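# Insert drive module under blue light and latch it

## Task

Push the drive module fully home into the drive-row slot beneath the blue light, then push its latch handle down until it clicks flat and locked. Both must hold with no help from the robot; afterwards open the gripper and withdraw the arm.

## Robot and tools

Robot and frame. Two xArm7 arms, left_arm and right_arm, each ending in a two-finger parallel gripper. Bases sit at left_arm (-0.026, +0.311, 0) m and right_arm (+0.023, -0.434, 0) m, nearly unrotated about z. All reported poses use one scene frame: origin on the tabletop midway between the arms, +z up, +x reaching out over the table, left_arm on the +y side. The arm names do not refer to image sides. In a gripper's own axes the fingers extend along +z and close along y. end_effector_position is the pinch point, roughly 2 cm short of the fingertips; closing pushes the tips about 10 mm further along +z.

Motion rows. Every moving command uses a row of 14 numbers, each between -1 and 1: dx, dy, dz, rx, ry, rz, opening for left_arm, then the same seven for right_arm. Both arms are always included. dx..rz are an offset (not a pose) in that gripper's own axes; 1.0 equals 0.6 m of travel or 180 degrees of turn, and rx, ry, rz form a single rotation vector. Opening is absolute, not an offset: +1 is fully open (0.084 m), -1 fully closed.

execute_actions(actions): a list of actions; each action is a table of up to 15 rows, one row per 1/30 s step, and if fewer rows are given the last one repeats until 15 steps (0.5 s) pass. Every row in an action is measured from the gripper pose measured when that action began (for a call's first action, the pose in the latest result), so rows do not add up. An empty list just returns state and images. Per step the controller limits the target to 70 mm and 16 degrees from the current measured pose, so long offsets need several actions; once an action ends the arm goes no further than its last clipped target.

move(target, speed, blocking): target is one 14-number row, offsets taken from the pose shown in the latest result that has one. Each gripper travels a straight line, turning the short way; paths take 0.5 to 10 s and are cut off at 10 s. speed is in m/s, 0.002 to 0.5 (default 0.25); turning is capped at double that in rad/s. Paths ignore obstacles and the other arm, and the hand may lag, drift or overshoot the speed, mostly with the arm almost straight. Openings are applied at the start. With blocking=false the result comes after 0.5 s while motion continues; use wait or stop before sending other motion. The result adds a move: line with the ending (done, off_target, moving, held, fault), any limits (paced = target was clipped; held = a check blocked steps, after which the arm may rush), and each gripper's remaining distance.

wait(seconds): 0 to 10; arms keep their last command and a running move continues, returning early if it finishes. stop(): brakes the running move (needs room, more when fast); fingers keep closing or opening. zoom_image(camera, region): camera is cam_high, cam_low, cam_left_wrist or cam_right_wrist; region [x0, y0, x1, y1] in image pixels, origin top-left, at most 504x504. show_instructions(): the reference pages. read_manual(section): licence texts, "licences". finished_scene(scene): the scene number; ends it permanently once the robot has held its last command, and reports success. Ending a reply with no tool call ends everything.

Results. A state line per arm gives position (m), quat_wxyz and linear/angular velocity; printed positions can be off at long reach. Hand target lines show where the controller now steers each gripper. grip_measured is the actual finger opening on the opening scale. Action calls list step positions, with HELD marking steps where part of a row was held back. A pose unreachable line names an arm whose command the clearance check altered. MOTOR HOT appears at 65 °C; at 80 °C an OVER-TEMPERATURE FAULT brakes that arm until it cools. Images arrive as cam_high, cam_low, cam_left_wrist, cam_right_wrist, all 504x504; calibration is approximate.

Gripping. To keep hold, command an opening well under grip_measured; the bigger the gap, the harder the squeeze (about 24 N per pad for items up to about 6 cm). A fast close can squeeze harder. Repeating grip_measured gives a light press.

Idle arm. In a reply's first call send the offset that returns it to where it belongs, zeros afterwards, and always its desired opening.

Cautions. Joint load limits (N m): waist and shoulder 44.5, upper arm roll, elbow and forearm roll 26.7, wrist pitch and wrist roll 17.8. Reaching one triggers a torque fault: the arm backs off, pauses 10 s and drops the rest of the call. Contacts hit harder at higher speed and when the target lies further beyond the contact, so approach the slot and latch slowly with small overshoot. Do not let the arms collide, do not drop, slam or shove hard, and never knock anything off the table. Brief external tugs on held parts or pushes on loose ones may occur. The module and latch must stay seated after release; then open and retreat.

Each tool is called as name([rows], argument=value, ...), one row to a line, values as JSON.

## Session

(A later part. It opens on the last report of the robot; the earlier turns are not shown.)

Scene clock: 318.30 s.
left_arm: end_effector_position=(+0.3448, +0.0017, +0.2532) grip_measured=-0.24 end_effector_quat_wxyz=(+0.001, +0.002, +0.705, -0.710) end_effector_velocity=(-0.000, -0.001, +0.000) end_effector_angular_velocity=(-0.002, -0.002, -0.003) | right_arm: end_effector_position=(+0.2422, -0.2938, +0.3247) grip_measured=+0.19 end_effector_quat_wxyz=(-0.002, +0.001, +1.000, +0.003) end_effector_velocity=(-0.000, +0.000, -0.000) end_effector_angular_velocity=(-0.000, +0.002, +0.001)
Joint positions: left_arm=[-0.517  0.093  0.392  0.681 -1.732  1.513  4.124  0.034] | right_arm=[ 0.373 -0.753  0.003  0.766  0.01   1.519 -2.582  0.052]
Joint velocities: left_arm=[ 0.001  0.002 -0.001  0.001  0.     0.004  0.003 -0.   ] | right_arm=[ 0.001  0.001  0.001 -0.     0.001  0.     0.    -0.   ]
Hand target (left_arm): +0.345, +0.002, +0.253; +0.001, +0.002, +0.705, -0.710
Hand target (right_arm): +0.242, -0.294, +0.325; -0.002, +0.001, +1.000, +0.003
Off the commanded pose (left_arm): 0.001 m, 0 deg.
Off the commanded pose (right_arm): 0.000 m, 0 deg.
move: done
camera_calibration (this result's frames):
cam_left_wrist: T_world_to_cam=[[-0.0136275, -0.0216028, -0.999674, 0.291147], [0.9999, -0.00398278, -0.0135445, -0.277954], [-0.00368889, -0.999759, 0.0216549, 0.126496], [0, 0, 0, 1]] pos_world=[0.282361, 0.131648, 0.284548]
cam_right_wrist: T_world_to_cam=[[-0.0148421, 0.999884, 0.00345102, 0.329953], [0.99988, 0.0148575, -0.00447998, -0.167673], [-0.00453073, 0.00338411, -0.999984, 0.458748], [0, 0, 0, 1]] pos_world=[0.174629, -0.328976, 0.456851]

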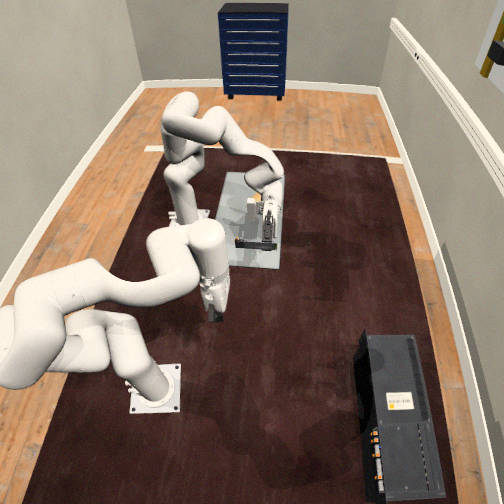

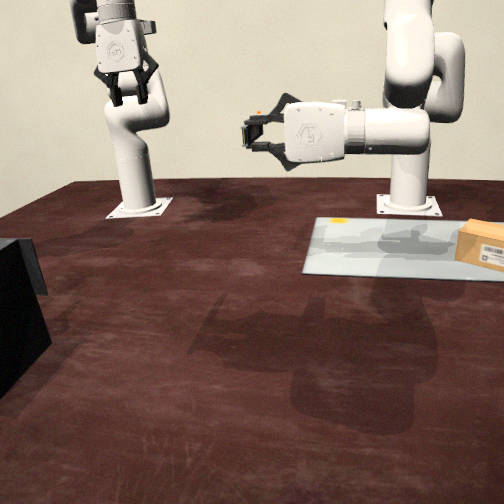

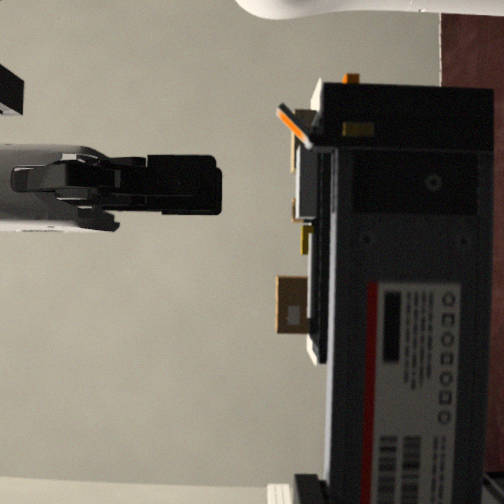

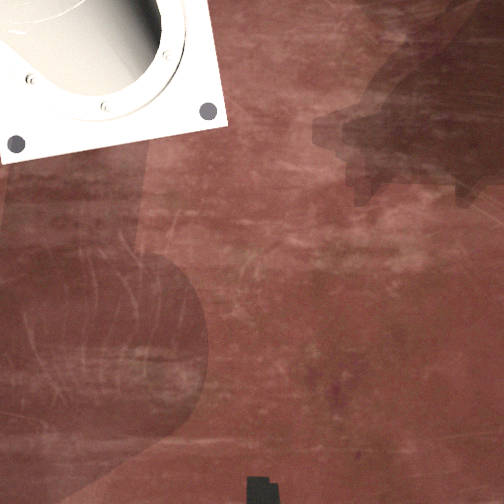

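move(target=[0,0,0,0,0,0,-1, 0,0,0,0,0,0.5,0.2], speed=0.4)

move(target=[0,0,0,0,0,0,-1, 0,0,0,0,0,0.5,0.2], speed=0.4)

move(target=[0,0,0,0,0,0,-1, 0.058,-0.456,0,0,0,0,0.2], speed=0.12)

Scene clock: 332.40 s.
left_arm: end_effector_position=(+0.3448, +0.0017, +0.2532) grip_measured=-0.24 end_effector_quat_wxyz=(+0.001, +0.002, +0.705, -0.710) end_effector_velocity=(+0.000, +0.000, +0.000) end_effector_angular_velocity=(-0.001, +0.001, +0.001) | right_arm: end_effector_position=(+0.2420, -0.2939, +0.3251) grip_measured=+0.19 end_effector_quat_wxyz=(-0.004, +0.707, +0.707, +0.001) end_effector_velocity=(+0.000, -0.001, +0.000) end_effector_angular_velocity=(+0.002, -0.000, -0.007)
Joint positions: left_arm=[-0.517  0.093  0.392  0.681 -1.732  1.513  4.124  0.034] | right_arm=[-0.079 -0.8    0.29   0.773  0.215  1.554 -1.265  0.052]
Joint velocities: left_arm=[ 0.     0.    -0.    -0.    -0.001  0.    -0.    -0.   ] | right_arm=[-0.003 -0.    -0.001  0.     0.001  0.     0.003 -0.   ]
Hand target (left_arm): +0.345, +0.002, +0.253; +0.001, +0.002, +0.705, -0.710
Hand target (right_arm): +0.242, -0.294, +0.325; -0.004, +0.707, +0.707, +0.001
Off the commanded pose (left_arm): 0.000 m, 0 deg.
Off the commanded pose (right_arm): 0.000 m, 0 deg.
move: done
camera_calibration (this result's frames):
cam_left_wrist: T_world_to_cam=[[-0.0136282, -0.0216025, -0.999674, 0.291146], [0.9999, -0.00398222, -0.0135452, -0.277954], [-0.00368832, -0.999759, 0.0216546, 0.126496], [0, 0, 0, 1]] pos_world=[0.282361, 0.131648, 0.284547]
cam_right_wrist: T_world_to_cam=[[0.999856, 0.0154402, -0.00700028, -0.201398], [0.0153846, -0.99985, -0.00791474, -0.226312], [-0.00712144, 0.00780591, -0.999944, 0.461004], [0, 0, 0, 1]] pos_world=[0.208134, -0.226767, 0.457778]

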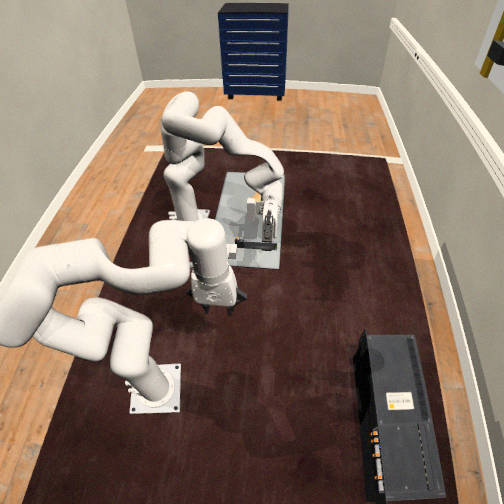

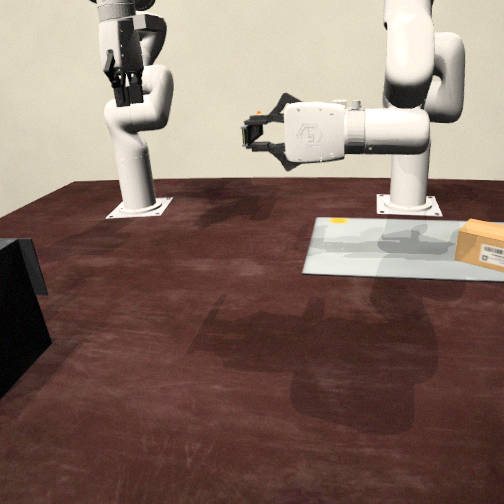

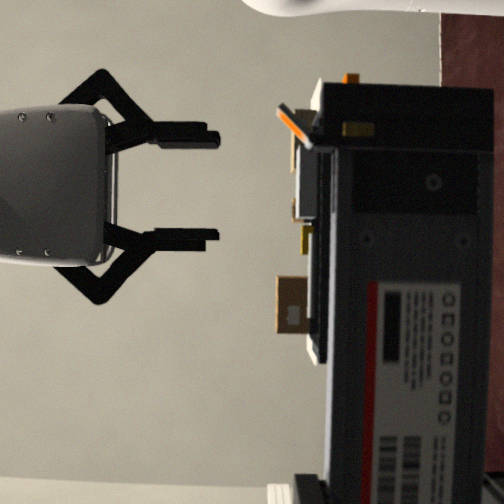

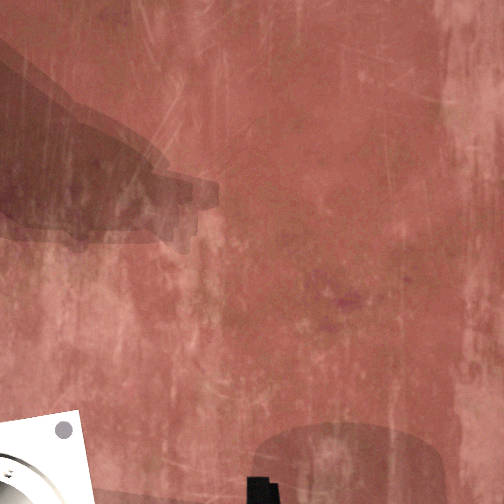

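Scene clock: 334.80 s.
left_arm: end_effector_position=(+0.3448, +0.0017, +0.2532) grip_measured=-0.24 end_effector_quat_wxyz=(+0.001, +0.002, +0.705, -0.710) end_effector_velocity=(-0.000, -0.000, -0.000) end_effector_angular_velocity=(+0.000, +0.001, -0.000) | right_arm: end_effector_position=(+0.2416, -0.2940, +0.3256) grip_measured=+0.19 end_effector_quat_wxyz=(-0.004, +1.000, +0.000, -0.002) end_effector_velocity=(-0.000, -0.000, -0.000) end_effector_angular_velocity=(+0.000, +0.001, -0.002)
Joint positions: left_arm=[-0.517  0.093  0.392  0.681 -1.732  1.513  4.124  0.034] | right_arm=[-0.549 -0.957  0.534  0.797  0.44   1.676  0.01   0.052]
Joint velocities: left_arm=[-0.     0.001 -0.     0.     0.     0.    -0.    -0.   ] | right_arm=[ 0.001  0.001 -0.001 -0.    -0.001  0.     0.003  0.   ]
Hand target (left_arm): +0.345, +0.002, +0.253; +0.001, +0.002, +0.705, -0.710
Hand target (right_arm): +0.242, -0.294, +0.326; -0.004, +1.000, -0.000, -0.002
Off the commanded pose (left_arm): 0.000 m, 0 deg.
Off the commanded pose (right_arm): 0.001 m, 0 deg.
move: done
camera_calibration (this result's frames):
cam_left_wrist: T_world_to_cam=[[-0.0136284, -0.0216024, -0.999674, 0.291147], [0.9999, -0.00398226, -0.0135455, -0.277954], [-0.00368835, -0.999759, 0.0216545, 0.126496], [0, 0, 0, 1]] pos_world=[0.282361, 0.131648, 0.284547]
cam_right_wrist: T_world_to_cam=[[0.016007, -0.999805, -0.011548, -0.260257], [-0.999866, -0.0160459, 0.0032818, 0.304497], [-0.00346646, 0.0114939, -0.999928, 0.461691], [0, 0, 0, 1]] pos_world=[0.310223, -0.260627, 0.457653]

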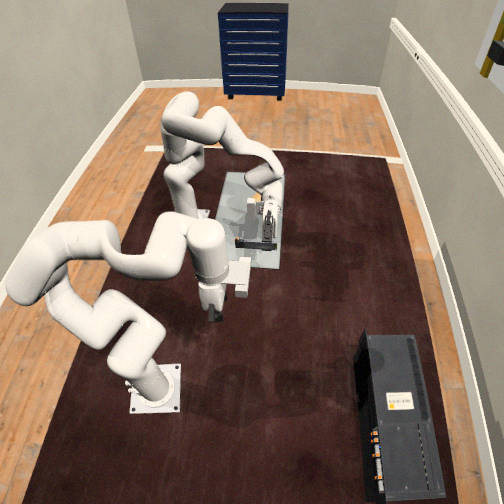

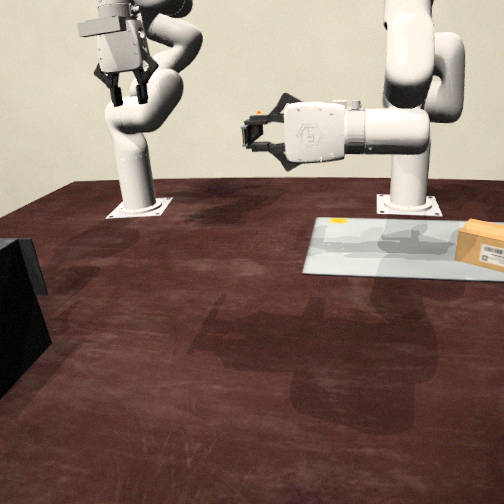

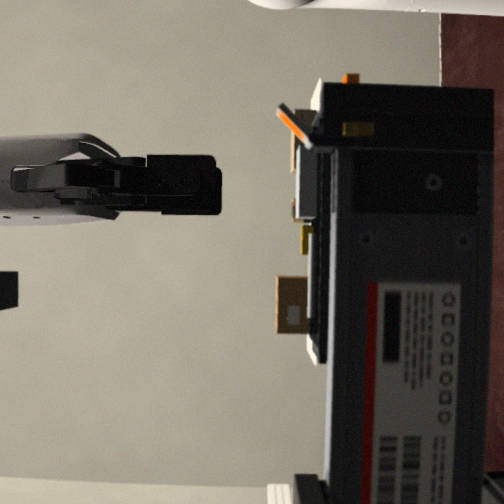

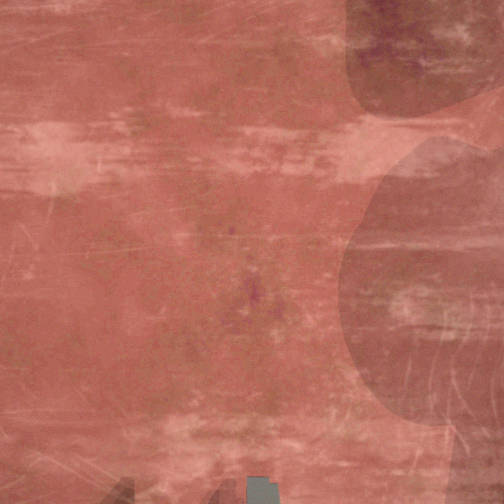

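Scene clock: 337.47 s.
left_arm: end_effector_position=(+0.3448, +0.0017, +0.2532) grip_measured=-0.24 end_effector_quat_wxyz=(+0.001, +0.002, +0.705, -0.710) end_effector_velocity=(+0.000, +0.000, +0.001) end_effector_angular_velocity=(-0.001, -0.001, +0.001) | right_arm: end_effector_position=(+0.2774, -0.0207, +0.3289) grip_measured=+0.19 end_effector_quat_wxyz=(-0.005, +1.000, -0.001, -0.001) end_effector_velocity=(-0.001, +0.001, -0.000) end_effector_angular_velocity=(-0.003, +0.000, +0.006)
Joint positions: left_arm=[-0.517  0.093  0.392  0.681 -1.732  1.513  4.124  0.034] | right_arm=[-0.981 -0.616  1.388  1.459  0.613  1.58   0.561  0.052]
Joint velocities: left_arm=[ 0.    -0.002  0.001  0.    -0.     0.    -0.    -0.   ] | right_arm=[-0.002  0.     0.006  0.004 -0.001  0.002 -0.     0.   ]
Hand target (left_arm): +0.345, +0.002, +0.253; +0.001, +0.002, +0.705, -0.710
Hand target (right_arm): +0.277, -0.020, +0.329; -0.005, +1.000, -0.000, -0.001
Off the commanded pose (left_arm): 0.000 m, 0 deg.
Off the commanded pose (right_arm): 0.002 m, 0 deg.
move: done
camera_calibration (this result's frames):
cam_left_wrist: T_world_to_cam=[[-0.0136281, -0.0216024, -0.999674, 0.291146], [0.9999, -0.00398213, -0.0135452, -0.277954], [-0.00368823, -0.999759, 0.0216545, 0.126496], [0, 0, 0, 1]] pos_world=[0.282361, 0.131648, 0.284547]
cam_right_wrist: T_world_to_cam=[[0.0148537, -0.999811, -0.0125093, 0.0130498], [-0.999889, -0.0148649, 0.000805618, 0.345506], [-0.000991415, 0.0124959, -0.999921, 0.461312], [0, 0, 0, 1]] pos_world=[0.345732, 0.0124187, 0.46116]

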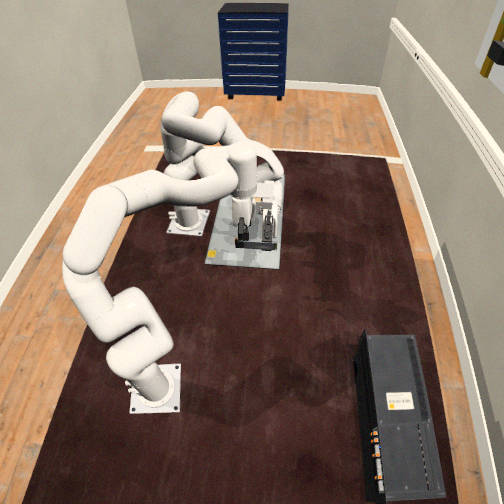

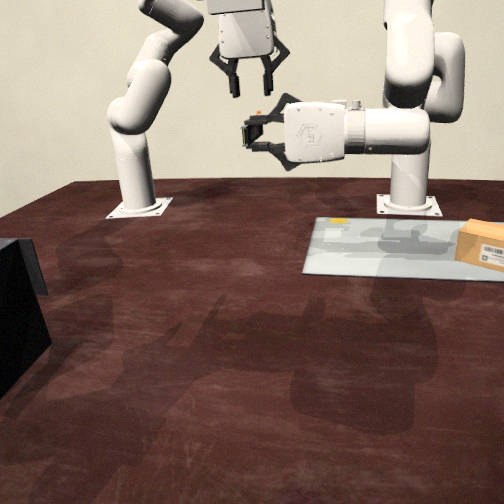

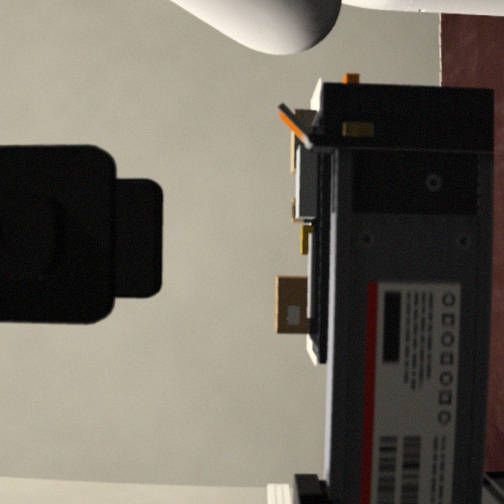

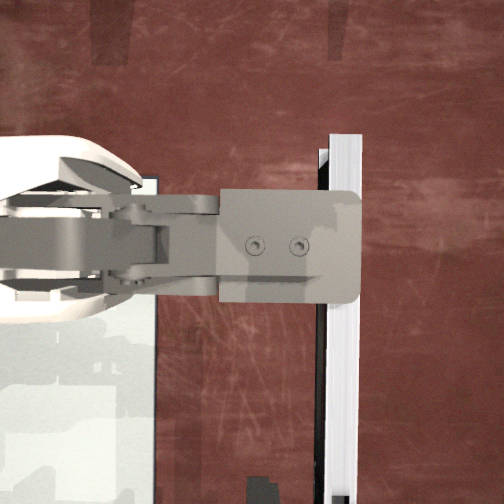

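move(target=[0,0,0,0,0,0,-1, 0.007,-0.01,0.06,0,0,0,0.2], speed=0.04)

Scene clock: 347.43 s.
left_arm: end_effector_position=(+0.3448, +0.0017, +0.2532) grip_measured=-0.24 end_effector_quat_wxyz=(+0.001, +0.002, +0.705, -0.710) end_effector_velocity=(+0.000, +0.000, +0.000) end_effector_angular_velocity=(-0.001, +0.000, +0.001) | right_arm: end_effector_position=(+0.2815, -0.0142, +0.2932) grip_measured=+0.19 end_effector_quat_wxyz=(-0.005, +1.000, -0.000, -0.001) end_effector_velocity=(+0.002, -0.001, +0.001) end_effector_angular_velocity=(+0.004, -0.001, -0.003)
Joint positions: left_arm=[-0.517  0.093  0.392  0.681 -1.732  1.513  4.124  0.034] | right_arm=[-0.999 -0.644  1.44   1.389  0.648  1.499  0.542  0.052]
Joint velocities: left_arm=[ 0.    -0.     0.001  0.    -0.001 -0.    -0.001 -0.   ] | right_arm=[-0.002  0.002 -0.003  0.001  0.001 -0.001 -0.    -0.   ]
Hand target (left_arm): +0.345, +0.002, +0.253; +0.001, +0.002, +0.705, -0.710
Hand target (right_arm): +0.281, -0.014, +0.293; -0.005, +1.000, -0.000, -0.001
Off the commanded pose (left_arm): 0.000 m, 0 deg.
Off the commanded pose (right_arm): 0.000 m, 0 deg.
move: done
camera_calibration (this result's frames):
cam_left_wrist: T_world_to_cam=[[-0.0136283, -0.0216023, -0.999674, 0.291146], [0.9999, -0.00398225, -0.0135454, -0.277954], [-0.00368834, -0.999759, 0.0216544, 0.126496], [0, 0, 0, 1]] pos_world=[0.282361, 0.131648, 0.284547]
cam_right_wrist: T_world_to_cam=[[0.0151423, -0.999803, -0.0128076, 0.0190213], [-0.999885, -0.0151503, 0.000530969, 0.349817], [-0.000724903, 0.0127981, -0.999918, 0.42546], [0, 0, 0, 1]] pos_world=[0.349797, 0.0188723, 0.425483]

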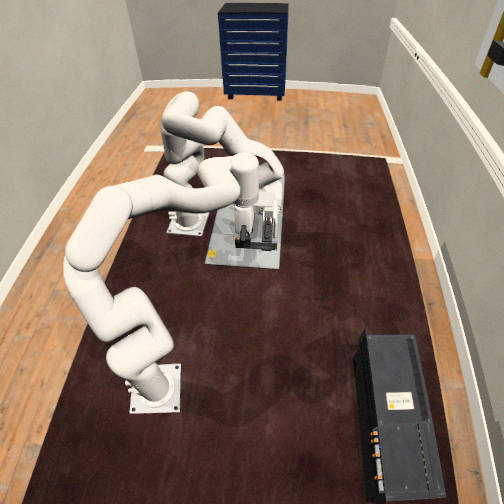

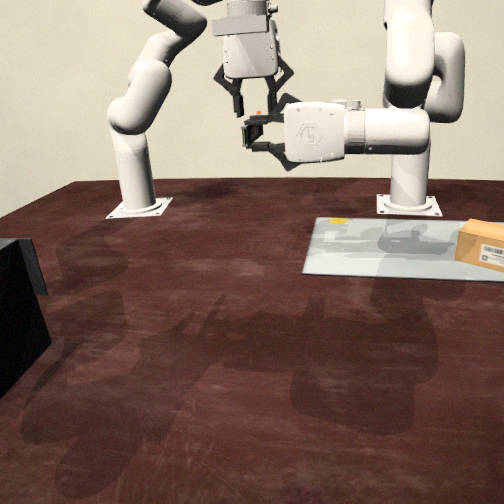

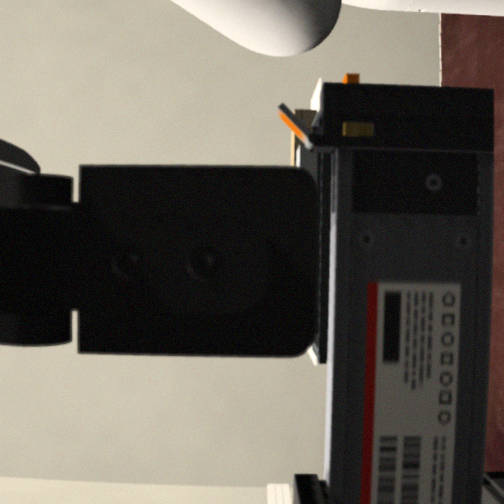

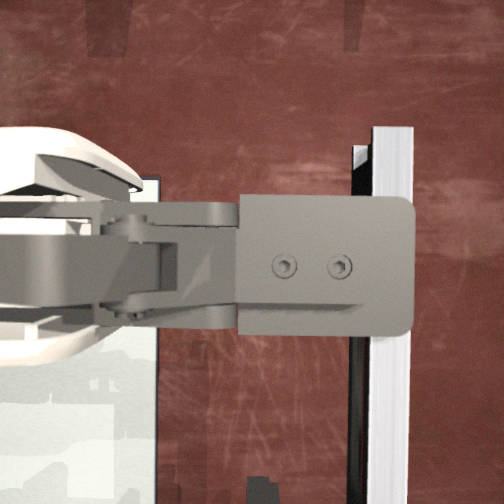

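execute_actions(actions=[])

Scene clock: 356.17 s.
left_arm: end_effector_position=(+0.3448, +0.0017, +0.2532) grip_measured=-0.24 end_effector_quat_wxyz=(+0.001, +0.002, +0.705, -0.710) end_effector_velocity=(-0.000, -0.000, -0.001) end_effector_angular_velocity=(+0.001, +0.001, -0.001) | right_arm: end_effector_position=(+0.2814, -0.0142, +0.2930) grip_measured=+0.19 end_effector_quat_wxyz=(-0.005, +1.000, -0.000, -0.001) end_effector_velocity=(-0.000, +0.000, -0.000) end_effector_angular_velocity=(+0.001, +0.001, -0.000)
Joint positions: left_arm=[-0.517  0.093  0.392  0.681 -1.732  1.513  4.124  0.034] | right_arm=[-0.999 -0.644  1.44   1.389  0.648  1.499  0.542  0.052]
Joint velocities: left_arm=[ 0.     0.001 -0.    -0.     0.001 -0.    -0.    -0.   ] | right_arm=[ 0.     0.     0.    -0.001  0.001 -0.     0.    -0.   ]
Hand target (left_arm): +0.345, +0.002, +0.253; +0.001, +0.002, +0.705, -0.710
Hand target (right_arm): +0.281, -0.014, +0.293; -0.005, +1.000, -0.000, -0.001
Off the commanded pose (left_arm): 0.000 m, 0 deg.
Off the commanded pose (right_arm): 0.000 m, 0 deg.
camera_calibration (this result's frames):
cam_left_wrist: T_world_to_cam=[[-0.013628, -0.0216025, -0.999674, 0.291146], [0.9999, -0.00398225, -0.013545, -0.277954], [-0.00368834, -0.999759, 0.0216546, 0.126496], [0, 0, 0, 1]] pos_world=[0.282361, 0.131648, 0.284547]
cam_right_wrist: T_world_to_cam=[[0.0151762, -0.999806, -0.0125667, 0.0189256], [-0.999884, -0.015187, 0.000762017, 0.349678], [-0.00095272, 0.0125537, -0.999921, 0.425341], [0, 0, 0, 1]] pos_world=[0.349755, 0.0188928, 0.425279]

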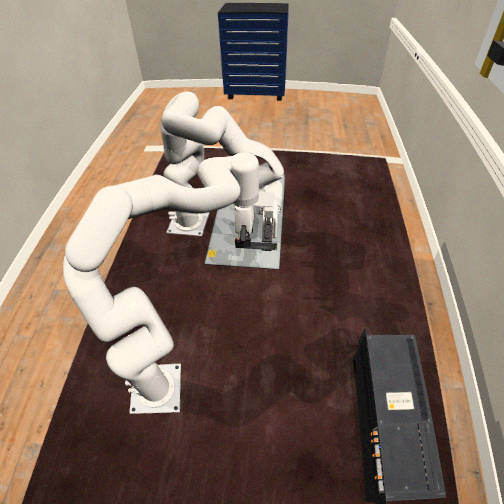

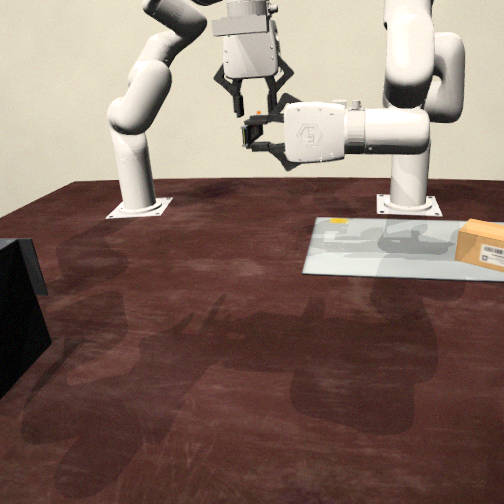

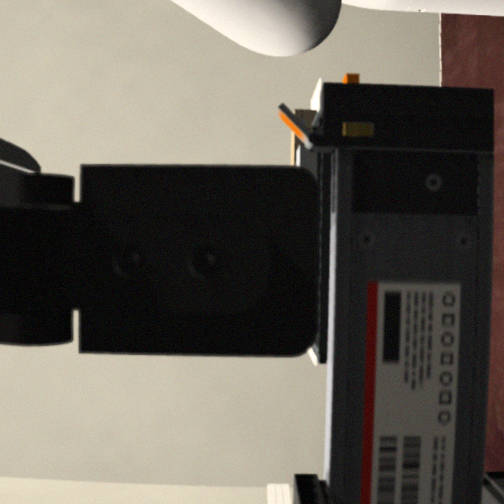

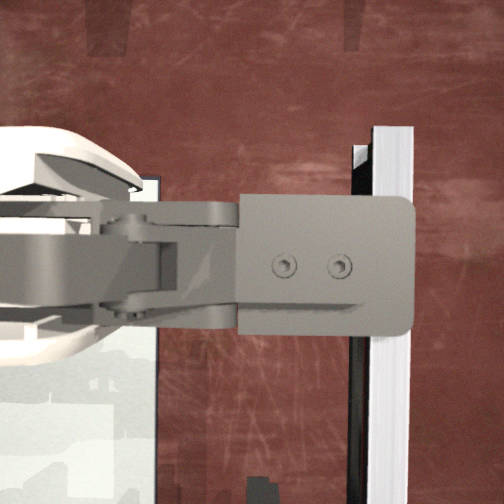

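move(target=[0,0,0,0,0,0,-1, 0,0,0.057,0,0,0,0.2], speed=0.04)

move(target=[0,0,0,0,0,0,-1, 0,0,0,0,0,0,-1])

Scene clock: 360.67 s.
left_arm: end_effector_position=(+0.3448, +0.0017, +0.2532) grip_measured=-0.24 end_effector_quat_wxyz=(+0.001, +0.002, +0.705, -0.710) end_effector_velocity=(-0.000, +0.000, +0.000) end_effector_angular_velocity=(-0.000, -0.000, -0.000) | right_arm: end_effector_position=(+0.2814, -0.0137, +0.2590) grip_measured=+0.19 end_effector_quat_wxyz=(-0.005, +1.000, -0.000, -0.001) end_effector_velocity=(+0.001, -0.000, +0.001) end_effector_angular_velocity=(+0.003, -0.001, -0.001)
Joint positions: left_arm=[-0.517  0.093  0.392  0.681 -1.732  1.513  4.124  0.034] | right_arm=[-0.993 -0.669  1.472  1.308  0.683  1.421  0.52   0.052]
Joint velocities: left_arm=[-0.    -0.001  0.001  0.     0.001  0.    -0.001 -0.   ] | right_arm=[ 0.     0.    -0.003 -0.001  0.001 -0.001 -0.001 -0.   ]
Hand target (left_arm): +0.345, +0.002, +0.253; +0.001, +0.002, +0.705, -0.710
Hand target (right_arm): +0.281, -0.014, +0.259; -0.005, +1.000, -0.000, -0.001
Off the commanded pose (left_arm): 0.000 m, 0 deg.
Off the commanded pose (right_arm): 0.000 m, 0 deg.
move: done
camera_calibration (this result's frames):
cam_left_wrist: T_world_to_cam=[[-0.0136283, -0.0216026, -0.999674, 0.291147], [0.9999, -0.00398214, -0.0135453, -0.277954], [-0.00368823, -0.999759, 0.0216547, 0.126496], [0, 0, 0, 1]] pos_world=[0.282361, 0.131648, 0.284547]
cam_right_wrist: T_world_to_cam=[[0.0154506, -0.999798, -0.0128609, 0.0189862], [-0.99988, -0.0154596, 0.000599319, 0.349666], [-0.000798022, 0.0128501, -0.999917, 0.391301], [0, 0, 0, 1]] pos_world=[0.349643, 0.0193598, 0.391303]

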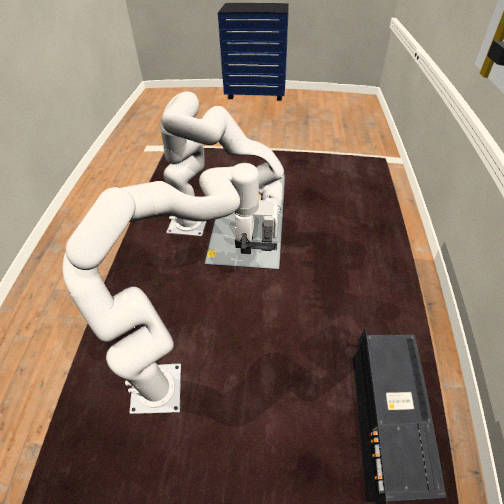

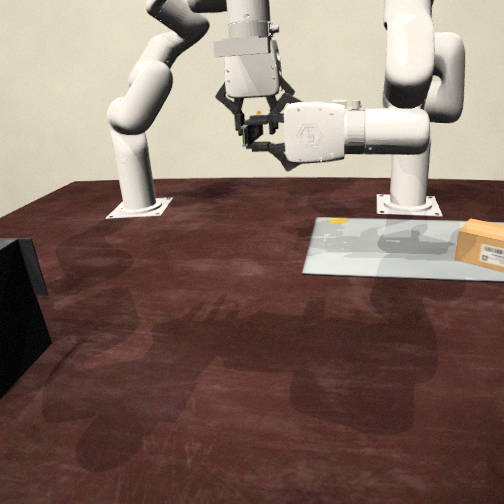

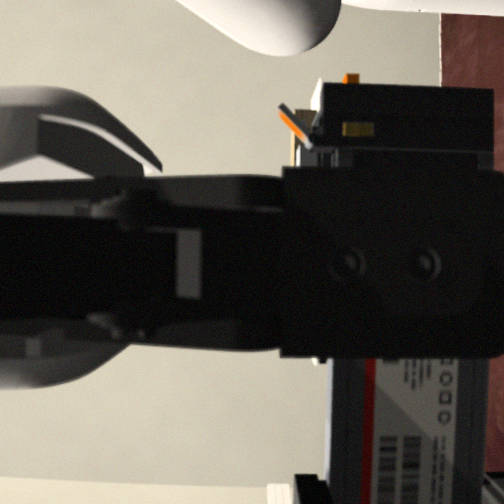

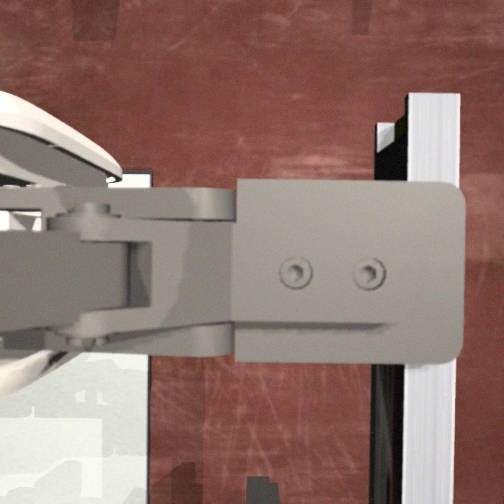

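Scene clock: 361.17 s.
left_arm: end_effector_position=(+0.3449, +0.0018, +0.2531) grip_measured=-0.24 end_effector_quat_wxyz=(+0.002, +0.002, +0.705, -0.710) end_effector_velocity=(-0.001, -0.000, -0.001) end_effector_angular_velocity=(+0.001, +0.001, -0.002) | right_arm: end_effector_position=(+0.2815, -0.0140, +0.2589) grip_measured=-0.79 end_effector_quat_wxyz=(-0.005, +1.000, -0.000, -0.001) end_effector_velocity=(-0.001, +0.001, +0.000) end_effector_angular_velocity=(+0.001, -0.001, +0.001)
Joint positions: left_arm=[-0.517  0.093  0.392  0.681 -1.732  1.512  4.124  0.034] | right_arm=[-0.993 -0.669  1.472  1.307  0.683  1.421  0.52   0.009]
Joint velocities: left_arm=[-0.001  0.002  0.     0.     0.001  0.001  0.001  0.   ] | right_arm=[ 0.002 -0.    -0.001  0.     0.001 -0.     0.     0.   ]
Hand target (left_arm): +0.345, +0.002, +0.253; +0.001, +0.002, +0.705, -0.710
Hand target (right_arm): +0.281, -0.014, +0.259; -0.005, +1.000, -0.000, -0.001
Off the commanded pose (left_arm): 0.000 m, 0 deg.
Off the commanded pose (right_arm): 0.000 m, 0 deg.
move: done
camera_calibration (this result's frames):
cam_left_wrist: T_world_to_cam=[[-0.0137404, -0.0212725, -0.999679, 0.291058], [0.9999, -0.00350297, -0.0136689, -0.278034], [-0.00321107, -0.999768, 0.0213185, 0.126594], [0, 0, 0, 1]] pos_world=[0.282413, 0.131782, 0.284465]
cam_right_wrist: T_world_to_cam=[[0.0149336, -0.999811, -0.0124481, 0.01877], [-0.999888, -0.0149441, 0.0007551, 0.349738], [-0.000940982, 0.0124354, -0.999922, 0.391268], [0, 0, 0, 1]] pos_world=[0.349786, 0.0191274, 0.391207]

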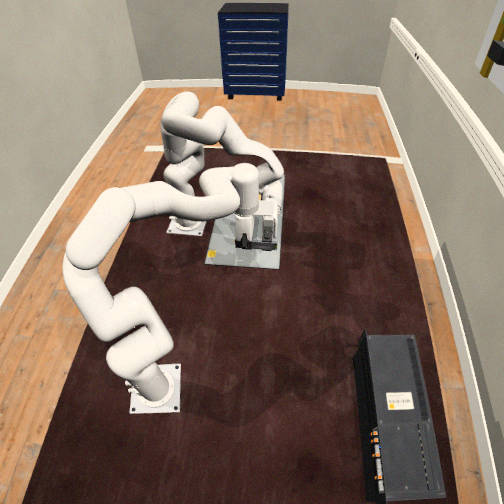

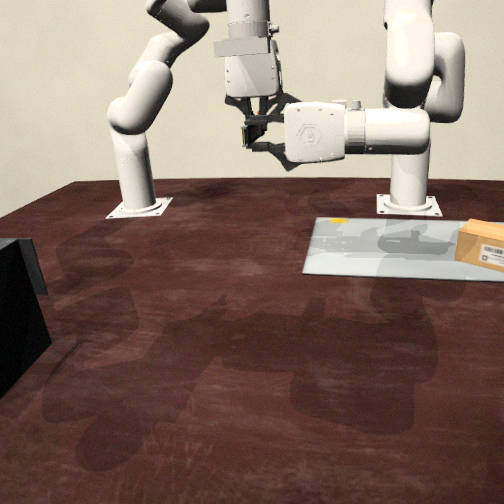

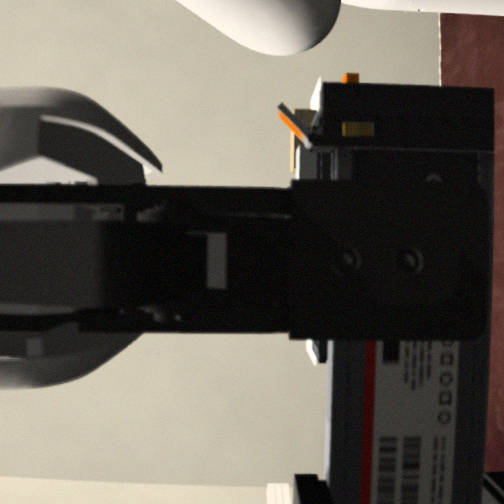

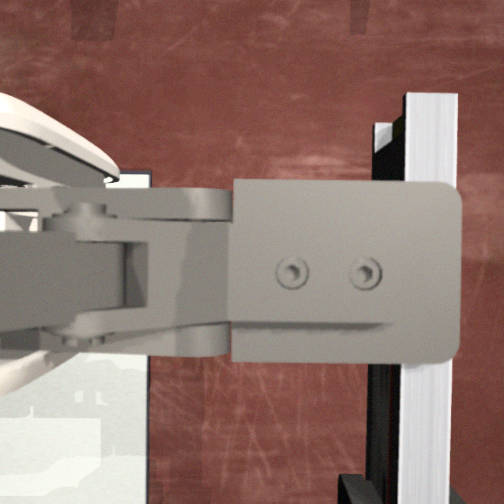

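move(target=[0,0,0,0,0,0,1, 0,0,0,0,0,0,-1])

move(target=[0,0,-0.2,0,0,0,1, 0,0,0,0,0,0,-1])

move(target=[0,0,-0.1,0,0,0,1, 0,0,-0.12,0,0,0,-1])

move(target=[0,0,0,0,0,0,1, 0.409,0.96,0,0,0,-0.02,-1])

Scene clock: 367.27 s.
left_arm: end_effector_position=(+0.3449, +0.0018, +0.2531) grip_measured=+1.00 end_effector_quat_wxyz=(+0.002, +0.002, +0.705, -0.710) end_effector_velocity=(+0.000, +0.000, +0.000) end_effector_angular_velocity=(-0.001, +0.001, +0.002) | right_arm: end_effector_position=(+0.2815, -0.0140, +0.2589) grip_measured=-0.79 end_effector_quat_wxyz=(-0.005, +1.000, -0.000, -0.001) end_effector_velocity=(+0.001, -0.000, +0.001) end_effector_angular_velocity=(+0.001, -0.001, -0.002)
Joint positions: left_arm=[-0.516  0.093  0.392  0.681 -1.732  1.512  4.124  0.084] | right_arm=[-0.993 -0.669  1.472  1.307  0.683  1.421  0.52   0.009]
Joint velocities: left_arm=[ 0.     0.    -0.     0.    -0.002  0.    -0.001  0.   ] | right_arm=[-0.001 -0.    -0.002  0.     0.001 -0.    -0.     0.   ]
Hand target (left_arm): +0.345, +0.002, +0.253; +0.002, +0.002, +0.705, -0.710
Hand target (right_arm): +0.281, -0.014, +0.259; -0.005, +1.000, -0.000, -0.001
Off the commanded pose (left_arm): 0.000 m, 0 deg.
Off the commanded pose (right_arm): 0.000 m, 0 deg.
move: done
camera_calibration (this result's frames):
cam_left_wrist: T_world_to_cam=[[-0.0137169, -0.0213059, -0.999679, 0.291067], [0.999901, -0.00358188, -0.0136436, -0.278022], [-0.00329004, -0.999767, 0.0213529, 0.126583], [0, 0, 0, 1]] pos_world=[0.282403, 0.131759, 0.284477]
cam_right_wrist: T_world_to_cam=[[0.0150028, -0.99981, -0.0124729, 0.0187848], [-0.999887, -0.0150133, 0.000745745, 0.349719], [-0.000932861, 0.0124603, -0.999922, 0.391268], [0, 0, 0, 1]] pos_world=[0.349763, 0.0191564, 0.391211]

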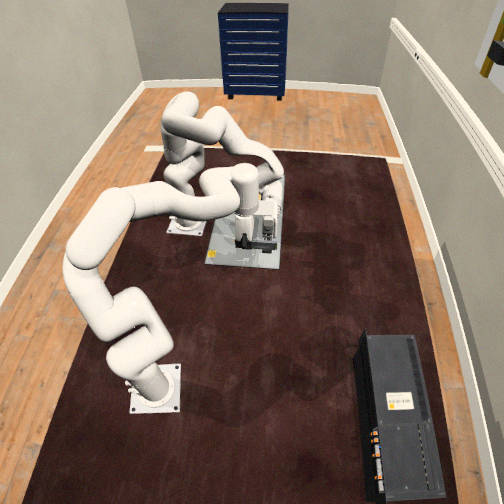

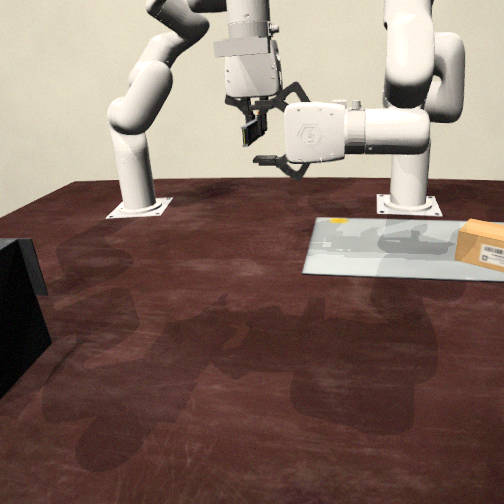

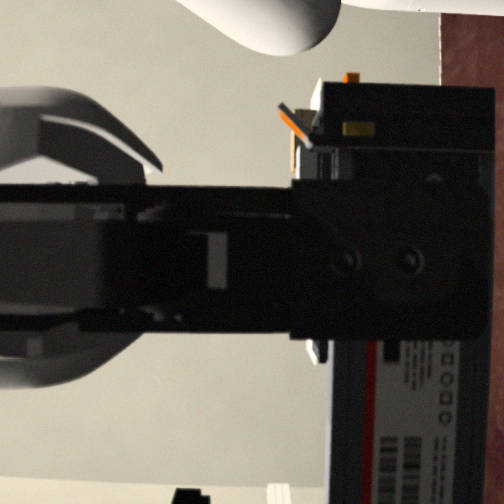

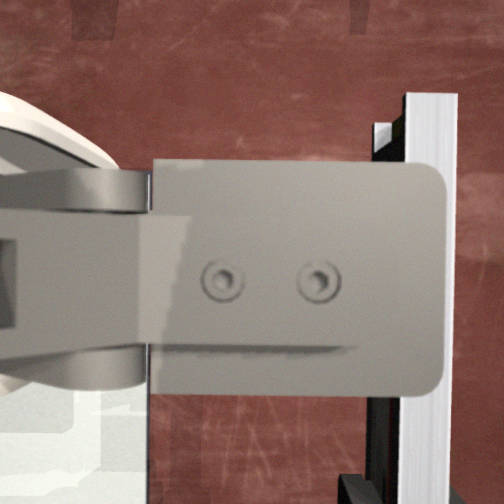

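Scene clock: 368.20 s.
left_arm: end_effector_position=(+0.3444, +0.1213, +0.2524) grip_measured=+1.00 end_effector_quat_wxyz=(+0.001, +0.002, +0.705, -0.709) end_effector_velocity=(+0.003, +0.005, +0.000) end_effector_angular_velocity=(+0.003, -0.003, +0.012) | right_arm: end_effector_position=(+0.2815, -0.0140, +0.2589) grip_measured=-0.79 end_effector_quat_wxyz=(-0.005, +1.000, -0.000, -0.001) end_effector_velocity=(+0.000, -0.000, +0.000) end_effector_angular_velocity=(-0.001, -0.001, -0.000)
Joint positions: left_arm=[-0.329  0.106  0.567  0.687 -1.441  1.733  4.135  0.084] | right_arm=[-0.993 -0.669  1.472  1.307  0.683  1.421  0.52   0.009]
Joint velocities: left_arm=[ 0.007 -0.001  0.007  0.002  0.003 -0.001  0.001 -0.   ] | right_arm=[ 0.     0.    -0.     0.    -0.002 -0.     0.    -0.   ]
Hand target (left_arm): +0.345, +0.122, +0.252; +0.002, +0.002, +0.705, -0.709
Hand target (right_arm): +0.281, -0.014, +0.259; -0.005, +1.000, -0.000, -0.001
Off the commanded pose (left_arm): 0.001 m, 0 deg.
Off the commanded pose (right_arm): 0.000 m, 0 deg.
move: done
camera_calibration (this result's frames):
cam_left_wrist: T_world_to_cam=[[-0.0136246, -0.0202327, -0.999702, 0.292811], [0.999894, -0.00536359, -0.0135187, -0.276862], [-0.00508848, -0.999781, 0.0203036, 0.246939], [0, 0, 0, 1]] pos_world=[0.282078, 0.251324, 0.283967]
cam_right_wrist: T_world_to_cam=[[0.0150026, -0.99981, -0.0124728, 0.0187848], [-0.999887, -0.0150131, 0.000745848, 0.349719], [-0.000932962, 0.0124602, -0.999922, 0.391268], [0, 0, 0, 1]] pos_world=[0.349763, 0.0191564, 0.391211]

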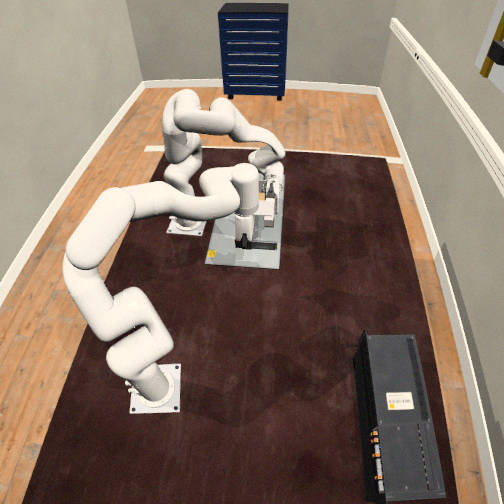

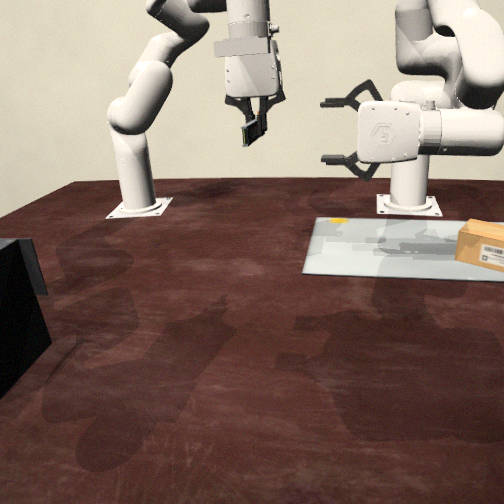

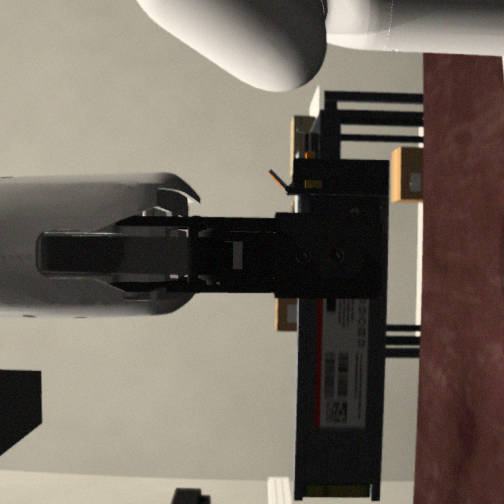

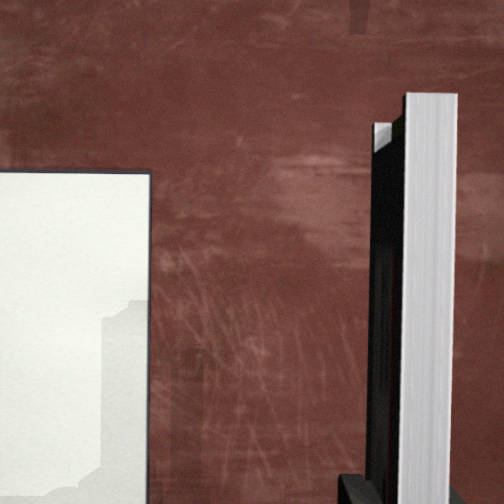

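Scene clock: 368.97 s.
left_arm: end_effector_position=(+0.3441, +0.1808, +0.2522) grip_measured=+1.00 end_effector_quat_wxyz=(+0.000, +0.003, +0.705, -0.709) end_effector_velocity=(+0.001, +0.002, +0.001) end_effector_angular_velocity=(+0.001, -0.003, +0.005) | right_arm: end_effector_position=(+0.2814, -0.0149, +0.3302) grip_measured=-0.79 end_effector_quat_wxyz=(-0.004, +1.000, -0.001, -0.001) end_effector_velocity=(+0.001, +0.001, +0.003) end_effector_angular_velocity=(+0.005, -0.002, -0.000)
Joint positions: left_arm=[-0.231  0.169  0.645  0.751 -1.319  1.866  4.157  0.084] | right_arm=[-1.024 -0.613  1.425  1.493  0.614  1.588  0.568  0.009]
Joint velocities: left_arm=[ 0.004 -0.001  0.003  0.002  0.001  0.001  0.001  0.   ] | right_arm=[-0.001  0.002 -0.002  0.006  0.001  0.001  0.001 -0.   ]
Hand target (left_arm): +0.344, +0.181, +0.252; +0.001, +0.002, +0.705, -0.709
Hand target (right_arm): +0.282, -0.015, +0.331; -0.005, +1.000, -0.001, -0.001
Off the commanded pose (left_arm): 0.001 m, 0 deg.
Off the commanded pose (right_arm): 0.001 m, 0 deg.
move: done
camera_calibration (this result's frames):
cam_left_wrist: T_world_to_cam=[[-0.0137762, -0.0198233, -0.999709, 0.293713], [0.999883, -0.00685872, -0.0136426, -0.27597], [-0.00658628, -0.99978, 0.0199155, 0.306994], [0, 0, 0, 1]] pos_world=[0.282006, 0.310856, 0.283749]
cam_right_wrist: T_world_to_cam=[[0.0147349, -0.999828, -0.0113003, 0.0184474], [-0.99989, -0.014753, 0.00151383, 0.349337], [-0.00168029, 0.0112768, -0.999935, 0.462709], [0, 0, 0, 1]] pos_world=[0.349804, 0.0183801, 0.462359]

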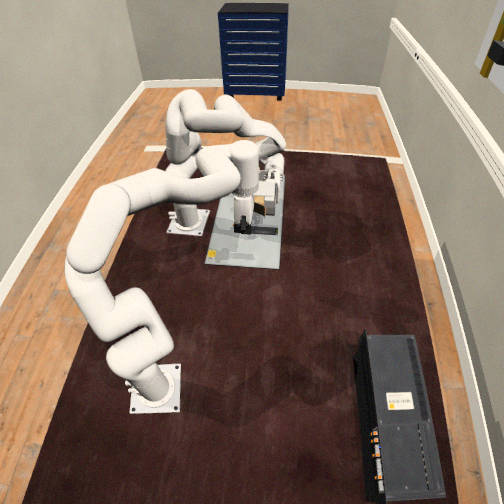

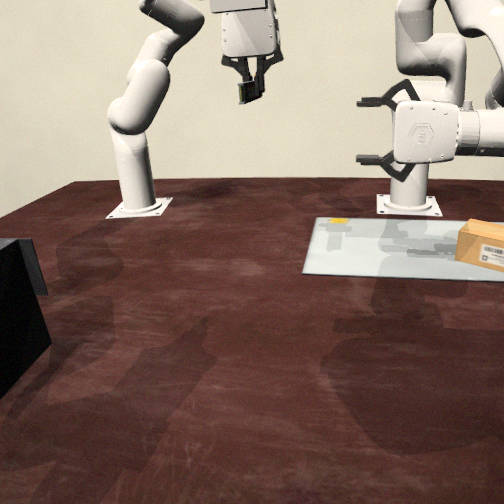

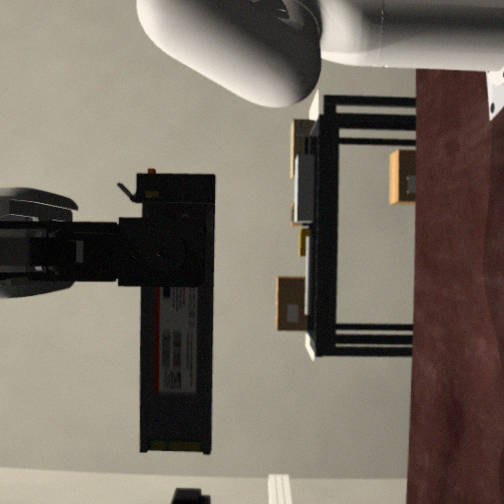

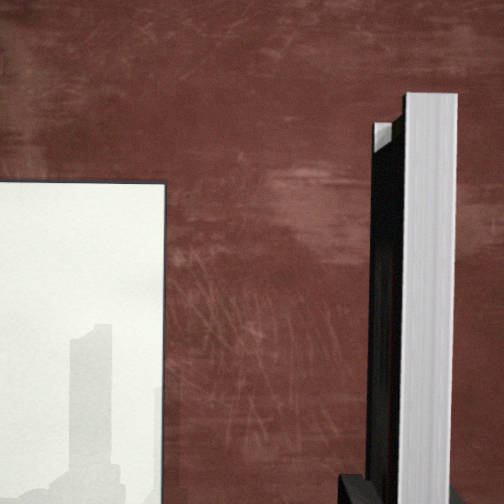

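Scene clock: 371.97 s.
left_arm: end_effector_position=(+0.3441, +0.1808, +0.2522) grip_measured=+1.00 end_effector_quat_wxyz=(+0.000, +0.003, +0.705, -0.709) end_effector_velocity=(+0.000, +0.000, -0.000) end_effector_angular_velocity=(+0.001, -0.000, +0.001) | right_arm: end_effector_position=(+0.5251, -0.5912, +0.3229) grip_measured=-0.79 end_effector_quat_wxyz=(-0.003, +1.000, +0.031, -0.002) end_effector_velocity=(-0.004, -0.012, -0.005) end_effector_angular_velocity=(+0.004, +0.011, -0.023)
Joint positions: left_arm=[-0.231  0.169  0.646  0.751 -1.319  1.866  4.157  0.084] | right_arm=[-1.192  0.236  0.815  1.603 -0.168  1.447 -0.248  0.009]
Joint velocities: left_arm=[ 0.    -0.     0.     0.     0.    -0.001 -0.     0.   ] | right_arm=[-0.009  0.011 -0.013  0.    -0.004  0.002  0.001 -0.   ]
Hand target (left_arm): +0.344, +0.181, +0.252; +0.000, +0.003, +0.705, -0.709
Hand target (right_arm): +0.525, -0.592, +0.323; -0.003, +1.000, +0.030, -0.003
Off the commanded pose (left_arm): 0.000 m, 0 deg.
Off the commanded pose (right_arm): 0.002 m, 0 deg.
move: done
camera_calibration (this result's frames):
cam_left_wrist: T_world_to_cam=[[-0.0137762, -0.0198233, -0.999709, 0.293713], [0.999883, -0.00685876, -0.0136426, -0.27597], [-0.00658632, -0.99978, 0.0199155, 0.306994], [0, 0, 0, 1]] pos_world=[0.282006, 0.310856, 0.283748]
cam_right_wrist: T_world_to_cam=[[0.0781805, -0.996902, -0.00857623, -0.593908], [-0.996927, -0.0782184, 0.00417856, 0.544581], [-0.00483643, 0.0082232, -0.999954, 0.462244], [0, 0, 0, 1]] pos_world=[0.591576, -0.553273, 0.454854]

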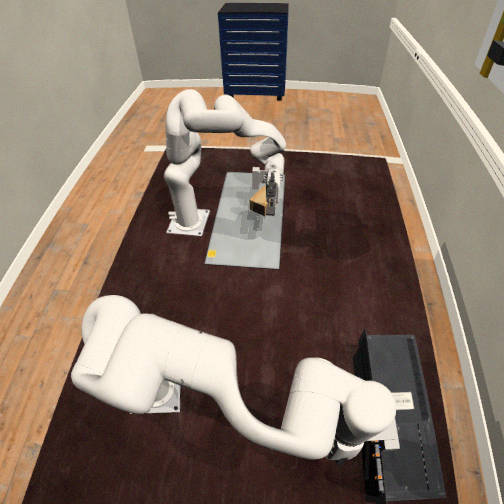

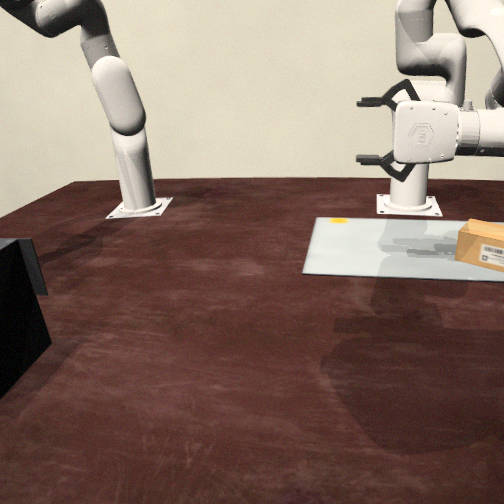

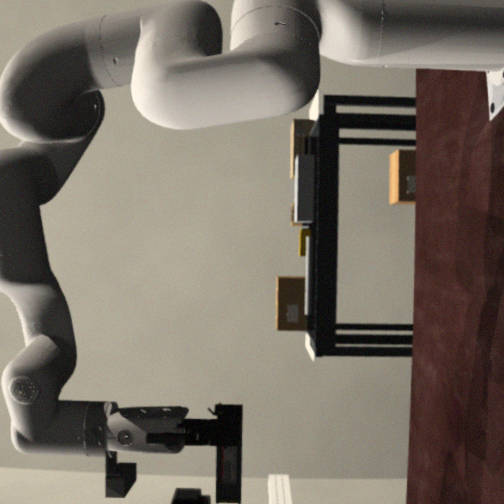

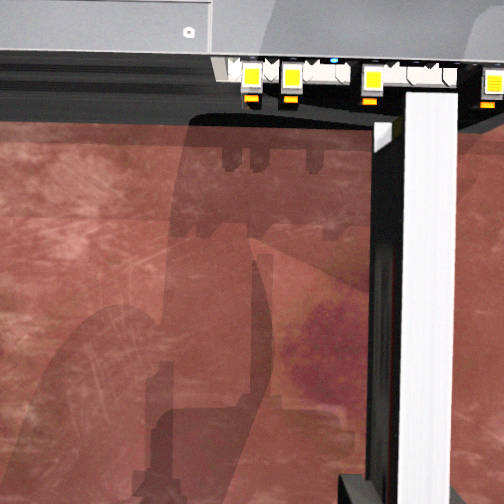

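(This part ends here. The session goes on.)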